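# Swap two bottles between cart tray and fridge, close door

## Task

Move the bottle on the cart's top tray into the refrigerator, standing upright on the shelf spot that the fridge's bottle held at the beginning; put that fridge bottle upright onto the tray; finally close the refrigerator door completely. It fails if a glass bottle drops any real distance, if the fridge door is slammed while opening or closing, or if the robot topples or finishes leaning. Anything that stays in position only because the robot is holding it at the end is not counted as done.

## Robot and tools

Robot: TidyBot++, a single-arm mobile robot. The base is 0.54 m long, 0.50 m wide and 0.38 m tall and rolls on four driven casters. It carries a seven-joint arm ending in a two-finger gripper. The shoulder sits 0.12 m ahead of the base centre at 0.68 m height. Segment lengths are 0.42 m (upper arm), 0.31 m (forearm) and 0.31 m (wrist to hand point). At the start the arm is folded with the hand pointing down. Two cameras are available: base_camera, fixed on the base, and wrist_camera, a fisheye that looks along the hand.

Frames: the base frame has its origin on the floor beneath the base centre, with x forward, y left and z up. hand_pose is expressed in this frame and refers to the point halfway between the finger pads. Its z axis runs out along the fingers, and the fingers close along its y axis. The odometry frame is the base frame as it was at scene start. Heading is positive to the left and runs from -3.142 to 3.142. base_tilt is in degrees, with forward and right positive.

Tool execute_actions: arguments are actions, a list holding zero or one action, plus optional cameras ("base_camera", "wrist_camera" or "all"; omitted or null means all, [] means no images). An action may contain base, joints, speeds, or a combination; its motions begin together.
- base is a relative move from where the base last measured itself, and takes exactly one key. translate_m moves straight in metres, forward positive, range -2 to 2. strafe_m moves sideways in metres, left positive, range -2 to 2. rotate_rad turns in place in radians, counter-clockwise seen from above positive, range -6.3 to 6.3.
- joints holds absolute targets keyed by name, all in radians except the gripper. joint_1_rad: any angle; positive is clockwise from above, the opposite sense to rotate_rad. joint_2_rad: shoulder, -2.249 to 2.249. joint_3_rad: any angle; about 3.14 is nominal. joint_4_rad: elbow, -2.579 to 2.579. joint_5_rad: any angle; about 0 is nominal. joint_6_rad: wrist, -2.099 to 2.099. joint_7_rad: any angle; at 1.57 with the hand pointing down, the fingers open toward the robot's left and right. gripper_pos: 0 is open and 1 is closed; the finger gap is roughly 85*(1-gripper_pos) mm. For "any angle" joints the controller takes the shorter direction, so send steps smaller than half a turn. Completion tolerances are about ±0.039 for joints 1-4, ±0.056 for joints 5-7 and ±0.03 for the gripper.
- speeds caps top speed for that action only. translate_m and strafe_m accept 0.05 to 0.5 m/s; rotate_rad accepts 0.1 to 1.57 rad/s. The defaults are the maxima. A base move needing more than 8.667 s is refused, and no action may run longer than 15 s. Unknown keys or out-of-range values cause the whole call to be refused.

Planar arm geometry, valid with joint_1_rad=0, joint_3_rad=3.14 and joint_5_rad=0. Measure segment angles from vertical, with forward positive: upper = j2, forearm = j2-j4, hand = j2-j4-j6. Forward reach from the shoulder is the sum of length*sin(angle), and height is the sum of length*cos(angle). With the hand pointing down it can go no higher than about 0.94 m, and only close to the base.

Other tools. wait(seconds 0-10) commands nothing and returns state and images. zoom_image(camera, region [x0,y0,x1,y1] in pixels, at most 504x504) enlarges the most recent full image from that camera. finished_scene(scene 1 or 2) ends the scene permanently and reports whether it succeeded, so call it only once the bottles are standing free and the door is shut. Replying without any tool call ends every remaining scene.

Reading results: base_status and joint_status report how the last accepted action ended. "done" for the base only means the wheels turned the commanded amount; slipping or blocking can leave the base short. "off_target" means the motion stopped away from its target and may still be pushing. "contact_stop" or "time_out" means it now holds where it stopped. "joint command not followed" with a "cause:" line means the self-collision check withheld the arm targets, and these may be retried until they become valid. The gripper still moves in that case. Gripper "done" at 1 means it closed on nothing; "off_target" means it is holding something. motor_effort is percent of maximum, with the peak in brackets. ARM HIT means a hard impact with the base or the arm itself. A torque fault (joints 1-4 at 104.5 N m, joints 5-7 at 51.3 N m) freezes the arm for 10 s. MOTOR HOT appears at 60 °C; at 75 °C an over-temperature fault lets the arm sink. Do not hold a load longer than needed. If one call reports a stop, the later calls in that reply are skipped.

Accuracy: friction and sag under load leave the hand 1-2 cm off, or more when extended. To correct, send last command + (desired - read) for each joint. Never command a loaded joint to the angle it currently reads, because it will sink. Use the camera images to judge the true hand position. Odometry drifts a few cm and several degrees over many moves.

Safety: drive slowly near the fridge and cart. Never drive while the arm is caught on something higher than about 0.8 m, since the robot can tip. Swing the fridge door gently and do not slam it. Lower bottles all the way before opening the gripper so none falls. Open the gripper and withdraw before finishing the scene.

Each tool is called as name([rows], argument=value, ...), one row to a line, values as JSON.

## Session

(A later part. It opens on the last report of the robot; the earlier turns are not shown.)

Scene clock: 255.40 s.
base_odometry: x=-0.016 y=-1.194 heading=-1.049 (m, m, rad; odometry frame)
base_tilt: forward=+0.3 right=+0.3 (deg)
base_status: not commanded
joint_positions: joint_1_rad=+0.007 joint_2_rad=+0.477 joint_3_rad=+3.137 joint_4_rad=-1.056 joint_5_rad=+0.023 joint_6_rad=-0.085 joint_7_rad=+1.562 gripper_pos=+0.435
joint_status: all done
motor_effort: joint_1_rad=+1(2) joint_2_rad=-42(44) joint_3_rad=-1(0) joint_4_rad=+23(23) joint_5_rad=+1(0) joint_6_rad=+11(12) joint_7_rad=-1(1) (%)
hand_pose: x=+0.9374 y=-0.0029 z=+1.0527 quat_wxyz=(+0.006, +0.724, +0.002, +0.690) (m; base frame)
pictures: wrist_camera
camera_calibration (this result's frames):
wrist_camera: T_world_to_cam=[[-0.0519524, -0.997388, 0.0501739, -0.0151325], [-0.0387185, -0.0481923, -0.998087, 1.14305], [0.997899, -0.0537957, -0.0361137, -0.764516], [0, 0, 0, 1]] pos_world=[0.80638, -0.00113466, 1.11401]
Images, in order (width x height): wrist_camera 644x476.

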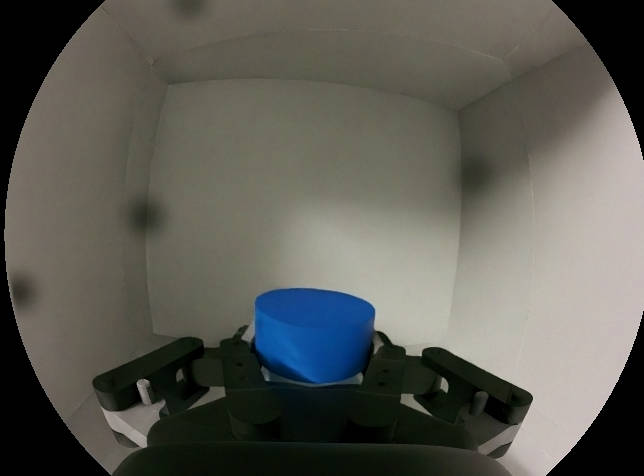

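execute_actions([
  {"joints":{"gripper_pos":0}},
], cameras=["wrist_camera"])

execute_actions([
  {"base":{"translate_m":-0.5},"speeds":{"translate_m":0.2}},
])

Scene clock: 257.80 s.
base_odometry: x=-0.016 y=-1.194 heading=-1.049 (m, m, rad; odometry frame)
base_tilt: forward=+0.3 right=+0.3 (deg)
base_status: not commanded
joint_positions: joint_1_rad=+0.007 joint_2_rad=+0.457 joint_3_rad=+3.137 joint_4_rad=-1.055 joint_5_rad=+0.023 joint_6_rad=-0.072 joint_7_rad=+1.562 gripper_pos=+0.000
joint_status: all done
motor_effort: joint_1_rad=+1(2) joint_2_rad=-37(42) joint_3_rad=-1(1) joint_4_rad=+19(22) joint_5_rad=+1(1) joint_6_rad=+8(10) joint_7_rad=-1(1) (%)
hand_pose: x=+0.9297 y=-0.0027 z=+1.0742 quat_wxyz=(+0.006, +0.711, +0.003, +0.703) (m; base frame)
pictures: wrist_camera
camera_calibration (this result's frames):
wrist_camera: T_world_to_cam=[[-0.0533876, -0.997392, 0.0485638, -0.0133987], [-0.00409149, -0.0484142, -0.998819, 1.13273], [0.998565, -0.0535233, -0.0014961, -0.793901], [0, 0, 0, 1]] pos_world=[0.796681, -0.00101558, 1.13086]
Images, in order (width x height): wrist_camera 644x476.

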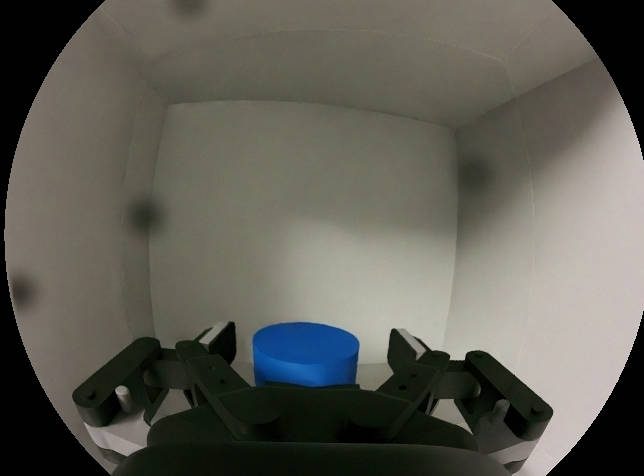

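Scene clock: 261.07 s.
base_odometry: x=-0.265 y=-0.760 heading=-1.049 (m, m, rad; odometry frame)
base_tilt: forward=+0.3 right=+0.3 (deg)
base_status: done
joint_positions: joint_1_rad=+0.007 joint_2_rad=+0.451 joint_3_rad=+3.137 joint_4_rad=-1.054 joint_5_rad=+0.023 joint_6_rad=-0.070 joint_7_rad=+1.562 gripper_pos=+0.000
joint_status: not commanded
motor_effort: joint_1_rad=+1(2) joint_2_rad=-37(42) joint_3_rad=+0(2) joint_4_rad=+19(21) joint_5_rad=+1(1) joint_6_rad=+8(9) joint_7_rad=-1(1) (%)
hand_pose: x=+0.9275 y=-0.0021 z=+1.0793 quat_wxyz=(+0.006, +0.709, +0.003, +0.705) (m; base frame)
pictures: base_camera, wrist_camera
camera_calibration (this result's frames):
wrist_camera: T_world_to_cam=[[-0.0529895, -0.99743, 0.0482147, -0.013146], [0.00340162, -0.0484625, -0.998819, 1.13091], [0.998589, -0.0527629, 0.00596088, -0.79974], [0, 0, 0, 1]] pos_world=[0.794068, -0.000501976, 1.13498]
Images, in order (width x height): base_camera 644x364, wrist_camera 644x476.

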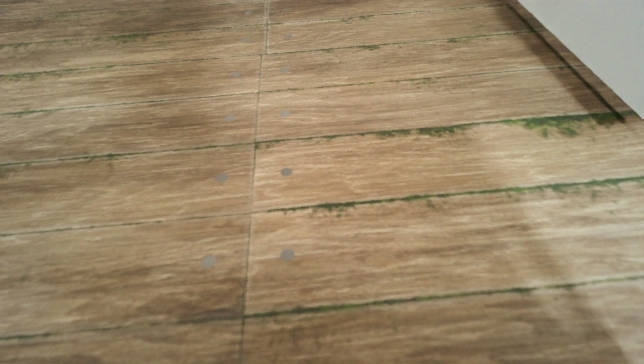

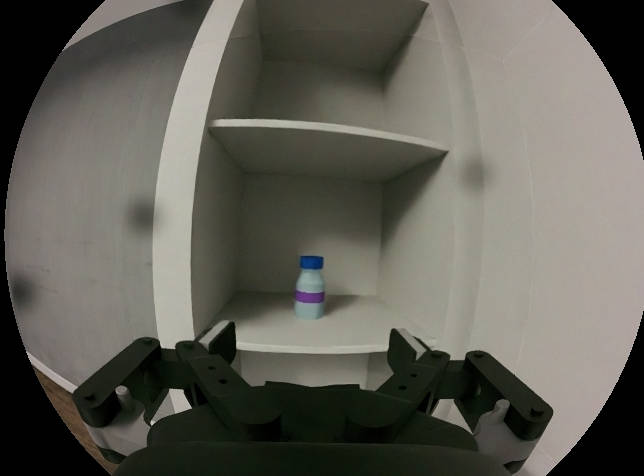

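execute_actions([
  {"base":{"translate_m":-0.15},"joints":{"joint_2_rad":0.5,"joint_4_rad":-2.55,"joint_6_rad":1.48,"gripper_pos":1}},
], cameras=[])

execute_actions([
  {"base":{"strafe_m":-0.1},"joints":{"joint_1_rad":0.7}},
], cameras=[])

execute_actions([
  {"joints":{"joint_2_rad":0.98,"joint_4_rad":-1.61,"joint_6_rad":0.95}},
])

Scene clock: 279.53 s.
base_odometry: x=-0.340 y=-0.630 heading=-1.049 (m, m, rad; odometry frame)
base_tilt: forward=+0.3 right=+0.3 (deg)
base_status: done
joint_positions: joint_1_rad=+0.007 joint_2_rad=+0.487 joint_3_rad=+3.137 joint_4_rad=-2.539 joint_5_rad=+0.023 joint_6_rad=+1.439 joint_7_rad=+1.562 gripper_pos=+0.999
joint_status: all done
motor_effort: joint_1_rad=+1(1) joint_2_rad=-24(40) joint_3_rad=-1(2) joint_4_rad=+6(20) joint_5_rad=+1(1) joint_6_rad=+8(9) joint_7_rad=-1(1) (%)
hand_pose: x=+0.6633 y=+0.0069 z=+0.7364 quat_wxyz=(-0.010, +0.713, +0.004, +0.701) (m; base frame)
pictures: none
No camera images: the call's "cameras" was empty. Leave "cameras" out to get every camera's image.

Scene clock: 281.50 s.
base_odometry: x=-0.427 y=-0.680 heading=-1.050 (m, m, rad; odometry frame)
base_tilt: forward=+0.3 right=+0.4 (deg)
base_status: done
joint_positions: joint_1_rad=+0.685 joint_2_rad=+0.487 joint_3_rad=+3.137 joint_4_rad=-2.540 joint_5_rad=+0.023 joint_6_rad=+1.439 joint_7_rad=+1.562 gripper_pos=+0.999
joint_status: all done
motor_effort: joint_1_rad=+1(4) joint_2_rad=-24(24) joint_3_rad=-1(1) joint_4_rad=+6(6) joint_5_rad=+1(1) joint_6_rad=+8(9) joint_7_rad=-1(1) (%)
hand_pose: x=+0.5472 y=-0.3358 z=+0.7362 quat_wxyz=(+0.223, +0.674, -0.233, +0.665) (m; base frame)
pictures: none
No camera images: the call's "cameras" was empty. Leave "cameras" out to get every camera's image.

Scene clock: 283.73 s.
base_odometry: x=-0.427 y=-0.680 heading=-1.050 (m, m, rad; odometry frame)
base_tilt: forward=+0.3 right=+0.4 (deg)
base_status: not commanded
joint_positions: joint_1_rad=+0.685 joint_2_rad=+0.969 joint_3_rad=+3.137 joint_4_rad=-1.622 joint_5_rad=+0.023 joint_6_rad=+0.991 joint_7_rad=+1.562 gripper_pos=+0.999
joint_status: all done
motor_effort: joint_1_rad=+1(1) joint_2_rad=-43(43) joint_3_rad=-1(1) joint_4_rad=+12(12) joint_5_rad=+1(1) joint_6_rad=+8(9) joint_7_rad=-1(1) (%)
hand_pose: x=+0.7623 y=-0.5126 z=+0.6436 quat_wxyz=(+0.226, +0.678, -0.233, +0.659) (m; base frame)
pictures: base_camera, wrist_camera
camera_calibration (this result's frames):
wrist_camera: T_world_to_cam=[[-0.651556, -0.757721, 0.0365271, 0.0766687], [-0.0374534, -0.0159608, -0.999171, 0.719575], [0.757675, -0.652384, -0.0179798, -0.767379], [0, 0, 0, 1]] pos_world=[0.658329, -0.431047, 0.702381]
Images, in order (width x height): base_camera 644x364, wrist_camera 644x476.

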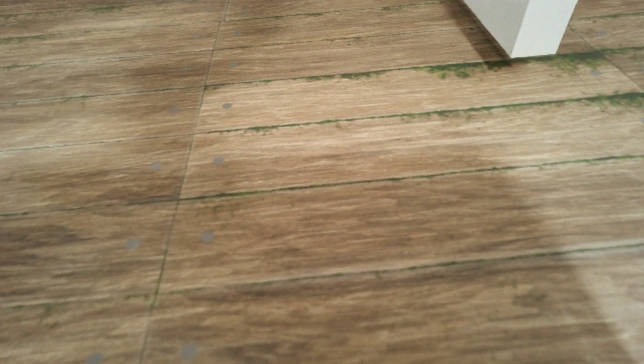

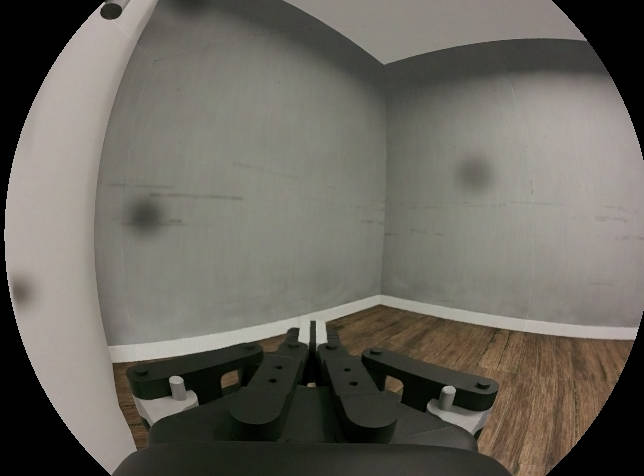

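execute_actions([
  {"base":{"translate_m":0.17},"speeds":{"translate_m":0.15}},
], cameras=[])

execute_actions([
  {"base":{"strafe_m":0.5},"speeds":{"strafe_m":0.08}},
])

Scene clock: 287.47 s.
base_odometry: x=-0.343 y=-0.828 heading=-1.050 (m, m, rad; odometry frame)
base_tilt: forward=+0.3 right=+0.4 (deg)
base_status: done
joint_positions: joint_1_rad=+0.690 joint_2_rad=+0.969 joint_3_rad=+3.137 joint_4_rad=-1.619 joint_5_rad=+0.023 joint_6_rad=+0.991 joint_7_rad=+1.562 gripper_pos=+0.999
joint_status: not commanded
motor_effort: joint_1_rad=+1(4) joint_2_rad=-44(45) joint_3_rad=-1(2) joint_4_rad=+12(13) joint_5_rad=+1(0) joint_6_rad=+8(9) joint_7_rad=-1(1) (%)
hand_pose: x=+0.7599 y=-0.5166 z=+0.6442 quat_wxyz=(+0.228, +0.677, -0.235, +0.659) (m; base frame)
pictures: none
No camera images: the call's "cameras" was empty. Leave "cameras" out to get every camera's image.

Scene clock: 294.20 s.
base_odometry: x=+0.091 y=-0.579 heading=-1.050 (m, m, rad; odometry frame)
base_tilt: forward=+0.3 right=+0.4 (deg)
base_status: done
joint_positions: joint_1_rad=+0.702 joint_2_rad=+0.970 joint_3_rad=+3.138 joint_4_rad=-1.618 joint_5_rad=+0.023 joint_6_rad=+0.990 joint_7_rad=+1.562 gripper_pos=+0.999
joint_status: not commanded
motor_effort: joint_1_rad=+2(6) joint_2_rad=-44(46) joint_3_rad=-1(6) joint_4_rad=+12(13) joint_5_rad=+0(2) joint_6_rad=+8(9) joint_7_rad=-1(1) (%)
hand_pose: x=+0.7538 y=-0.5246 z=+0.6443 quat_wxyz=(+0.233, +0.675, -0.239, +0.658) (m; base frame)
pictures: base_camera, wrist_camera
camera_calibration (this result's frames):
wrist_camera: T_world_to_cam=[[-0.665194, -0.745766, 0.0367403, 0.0783964], [-0.0364746, -0.0166917, -0.999195, 0.718671], [0.745779, -0.665999, -0.0160983, -0.768225], [0, 0, 0, 1]] pos_world=[0.651288, -0.441175, 0.702845]
Images, in order (width x height): base_camera 644x364, wrist_camera 644x476.

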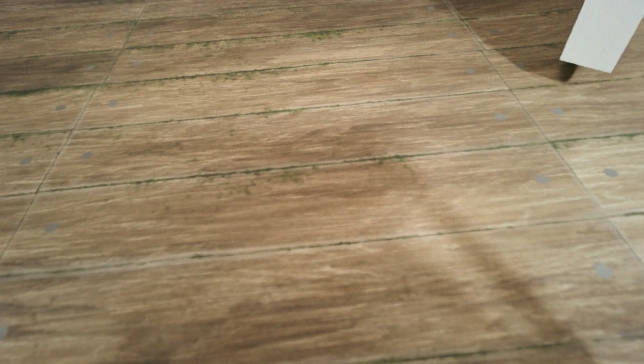

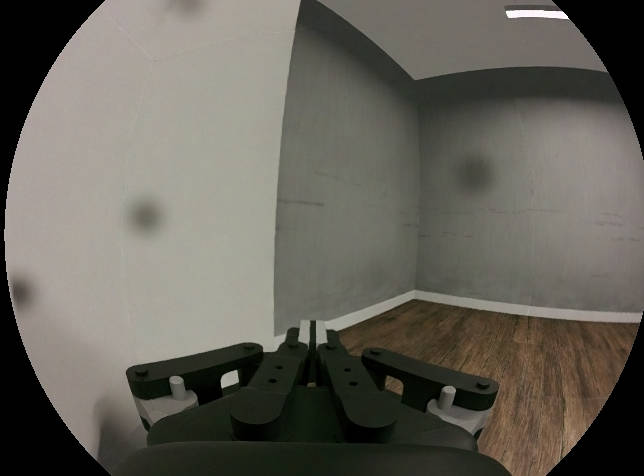

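execute_actions([
  {"base":{"translate_m":0.2},"speeds":{"translate_m":0.07}},
], cameras=[])

execute_actions([
  {"base":{"strafe_m":0.25},"speeds":{"strafe_m":0.07}},
])

Scene clock: 301.50 s.
base_odometry: x=+0.191 y=-0.753 heading=-1.050 (m, m, rad; odometry frame)
base_tilt: forward=+0.3 right=+0.4 (deg)
base_status: done
joint_positions: joint_1_rad=+0.705 joint_2_rad=+0.970 joint_3_rad=+3.138 joint_4_rad=-1.617 joint_5_rad=+0.022 joint_6_rad=+0.990 joint_7_rad=+1.562 gripper_pos=+0.999
joint_status: not commanded
motor_effort: joint_1_rad=+0(6) joint_2_rad=-43(45) joint_3_rad=-1(4) joint_4_rad=+12(14) joint_5_rad=+1(3) joint_6_rad=+8(9) joint_7_rad=-1(1) (%)
hand_pose: x=+0.7523 y=-0.5267 z=+0.6439 quat_wxyz=(+0.234, +0.675, -0.241, +0.657) (m; base frame)
pictures: none
No camera images: the call's "cameras" was empty. Leave "cameras" out to get every camera's image.

Scene clock: 305.53 s.
base_odometry: x=+0.408 y=-0.628 heading=-1.050 (m, m, rad; odometry frame)
base_tilt: forward=+0.3 right=+0.4 (deg)
base_status: done
joint_positions: joint_1_rad=+0.704 joint_2_rad=+0.971 joint_3_rad=+3.138 joint_4_rad=-1.617 joint_5_rad=+0.022 joint_6_rad=+0.990 joint_7_rad=+1.562 gripper_pos=+0.999
joint_status: not commanded
motor_effort: joint_1_rad=+2(4) joint_2_rad=-44(46) joint_3_rad=-1(3) joint_4_rad=+12(13) joint_5_rad=+1(2) joint_6_rad=+8(9) joint_7_rad=-1(1) (%)
hand_pose: x=+0.7529 y=-0.5261 z=+0.6434 quat_wxyz=(+0.233, +0.675, -0.240, +0.657) (m; base frame)
pictures: base_camera, wrist_camera
camera_calibration (this result's frames):
wrist_camera: T_world_to_cam=[[-0.667077, -0.744102, 0.0363354, 0.0792866], [-0.036953, -0.015664, -0.999194, 0.718687], [0.744071, -0.667883, -0.0170477, -0.767627], [0, 0, 0, 1]] pos_world=[0.650617, -0.44243, 0.702141]
Images, in order (width x height): base_camera 644x364, wrist_camera 644x476.

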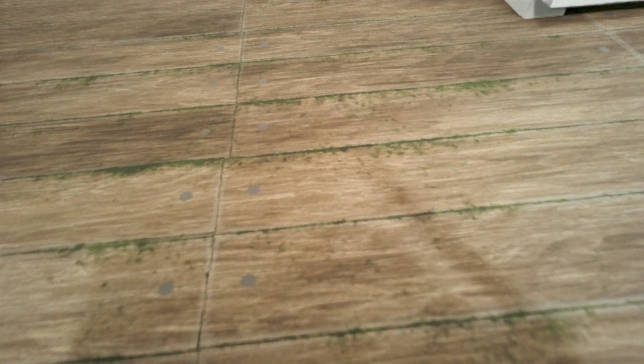

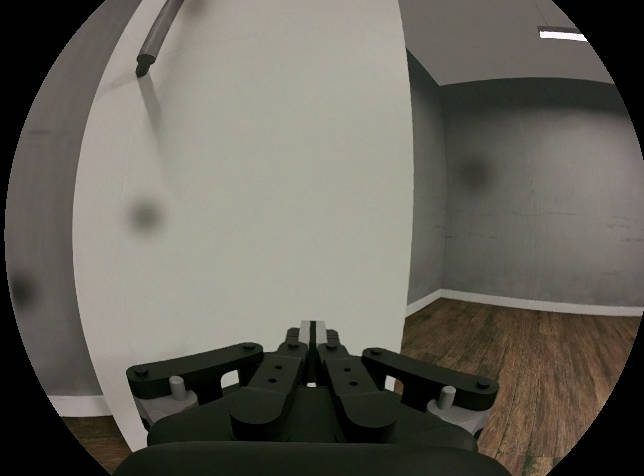

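execute_actions([
  {"base":{"translate_m":0.15},"speeds":{"translate_m":0.05}},
])

Scene clock: 310.37 s.
base_odometry: x=+0.483 y=-0.758 heading=-1.049 (m, m, rad; odometry frame)
base_tilt: forward=+0.3 right=+0.4 (deg)
base_status: done
joint_positions: joint_1_rad=+0.704 joint_2_rad=+0.972 joint_3_rad=+3.138 joint_4_rad=-1.616 joint_5_rad=+0.022 joint_6_rad=+0.989 joint_7_rad=+1.562 gripper_pos=+0.999
joint_status: not commanded
motor_effort: joint_1_rad=+1(4) joint_2_rad=-45(46) joint_3_rad=+0(3) joint_4_rad=+12(14) joint_5_rad=+1(2) joint_6_rad=+8(9) joint_7_rad=-1(1) (%)
hand_pose: x=+0.7529 y=-0.5262 z=+0.6430 quat_wxyz=(+0.233, +0.675, -0.240, +0.657) (m; base frame)
pictures: base_camera, wrist_camera
camera_calibration (this result's frames):
wrist_camera: T_world_to_cam=[[-0.667205, -0.743986, 0.0363612, 0.0792832], [-0.0374822, -0.0152196, -0.999181, 0.71886], [0.74393, -0.668022, -0.0177317, -0.767193], [0, 0, 0, 1]] pos_world=[0.650581, -0.442576, 0.701785]
Images, in order (width x height): base_camera 644x364, wrist_camera 644x476.

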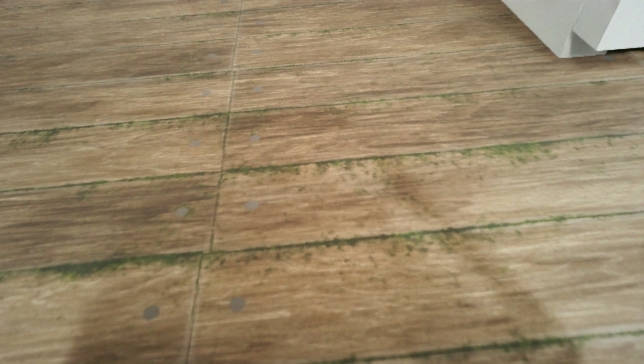

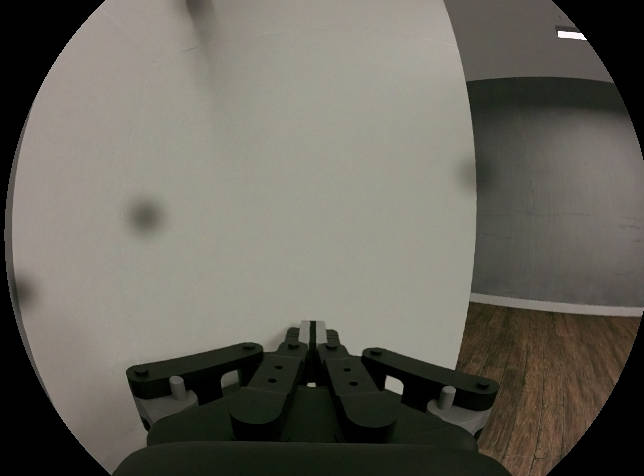

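execute_actions([
  {"base":{"translate_m":0.05},"speeds":{"translate_m":0.05}},
])

Scene clock: 312.87 s.
base_odometry: x=+0.508 y=-0.802 heading=-1.049 (m, m, rad; odometry frame)
base_tilt: forward=+0.3 right=+0.4 (deg)
base_status: done
joint_positions: joint_1_rad=+0.757 joint_2_rad=+0.972 joint_3_rad=+3.157 joint_4_rad=-1.626 joint_5_rad=-0.009 joint_6_rad=+0.989 joint_7_rad=+1.562 gripper_pos=+0.999
joint_status: not commanded
motor_effort: joint_1_rad=-10(14) joint_2_rad=-44(45) joint_3_rad=-8(10) joint_4_rad=+16(18) joint_5_rad=+6(9) joint_6_rad=+8(9) joint_7_rad=-1(1) (%)
hand_pose: x=+0.7101 y=-0.5702 z=+0.6377 quat_wxyz=(+0.261, +0.667, -0.272, +0.642) (m; base frame)
pictures: base_camera, wrist_camera
camera_calibration (this result's frames):
wrist_camera: T_world_to_cam=[[-0.731443, -0.680924, 0.0365151, 0.0997356], [-0.0459322, -0.00422871, -0.998936, 0.723377], [0.680354, -0.732342, -0.0281833, -0.749684], [0, 0, 0, 1]] pos_world=[0.616228, -0.478053, 0.697837]
Images, in order (width x height): base_camera 644x364, wrist_camera 644x476.

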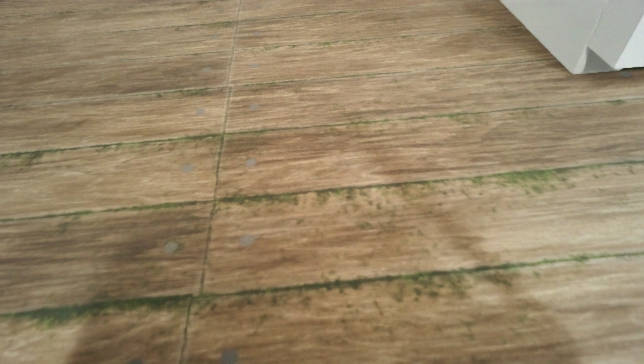

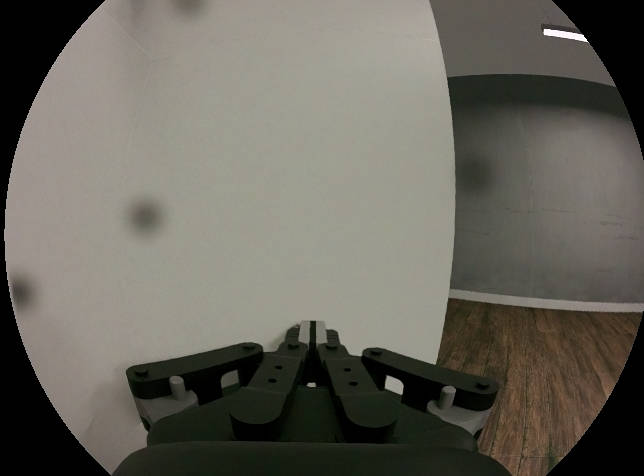

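Against the stop. Back off and check.

execute_actions([
  {"base":{"translate_m":-0.35},"joints":{"joint_1_rad":0.5,"joint_2_rad":0.3,"joint_4_rad":-2.2,"joint_6_rad":0.9}},
])

Scene clock: 316.37 s.
base_odometry: x=+0.334 y=-0.498 heading=-1.050 (m, m, rad; odometry frame)
base_tilt: forward=+0.3 right=+0.4 (deg)
base_status: done
joint_positions: joint_1_rad=+0.521 joint_2_rad=+0.301 joint_3_rad=+3.151 joint_4_rad=-2.193 joint_5_rad=-0.009 joint_6_rad=+0.942 joint_7_rad=+1.562 gripper_pos=+0.999
joint_status: all done
motor_effort: joint_1_rad=+1(12) joint_2_rad=-26(46) joint_3_rad=+0(7) joint_4_rad=+13(15) joint_5_rad=+1(7) joint_6_rad=+8(8) joint_7_rad=-1(1) (%)
hand_pose: x=+0.6587 y=-0.3168 z=+0.8386 quat_wxyz=(+0.185, +0.674, -0.190, +0.689) (m; base frame)
pictures: base_camera, wrist_camera
camera_calibration (this result's frames):
wrist_camera: T_world_to_cam=[[-0.553456, -0.832559, 0.0230618, 0.0733552], [0.0108854, -0.0349176, -0.999331, 0.876035], [0.832807, -0.552835, 0.0283881, -0.614517], [0, 0, 0, 1]] pos_world=[0.542837, -0.248065, 0.891202]
Images, in order (width x height): base_camera 644x364, wrist_camera 644x476.

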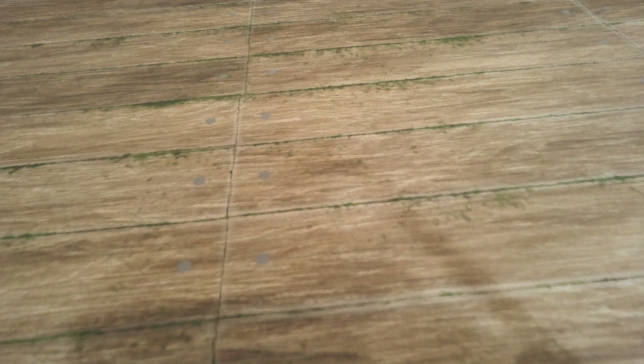

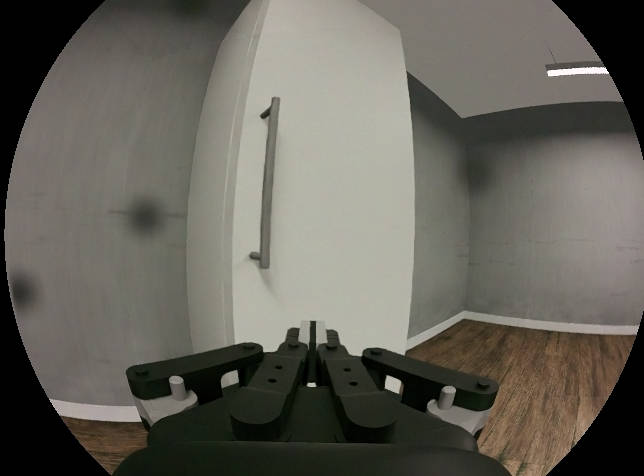

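finished_scene(scene=2)

The scene is finished: the task was done.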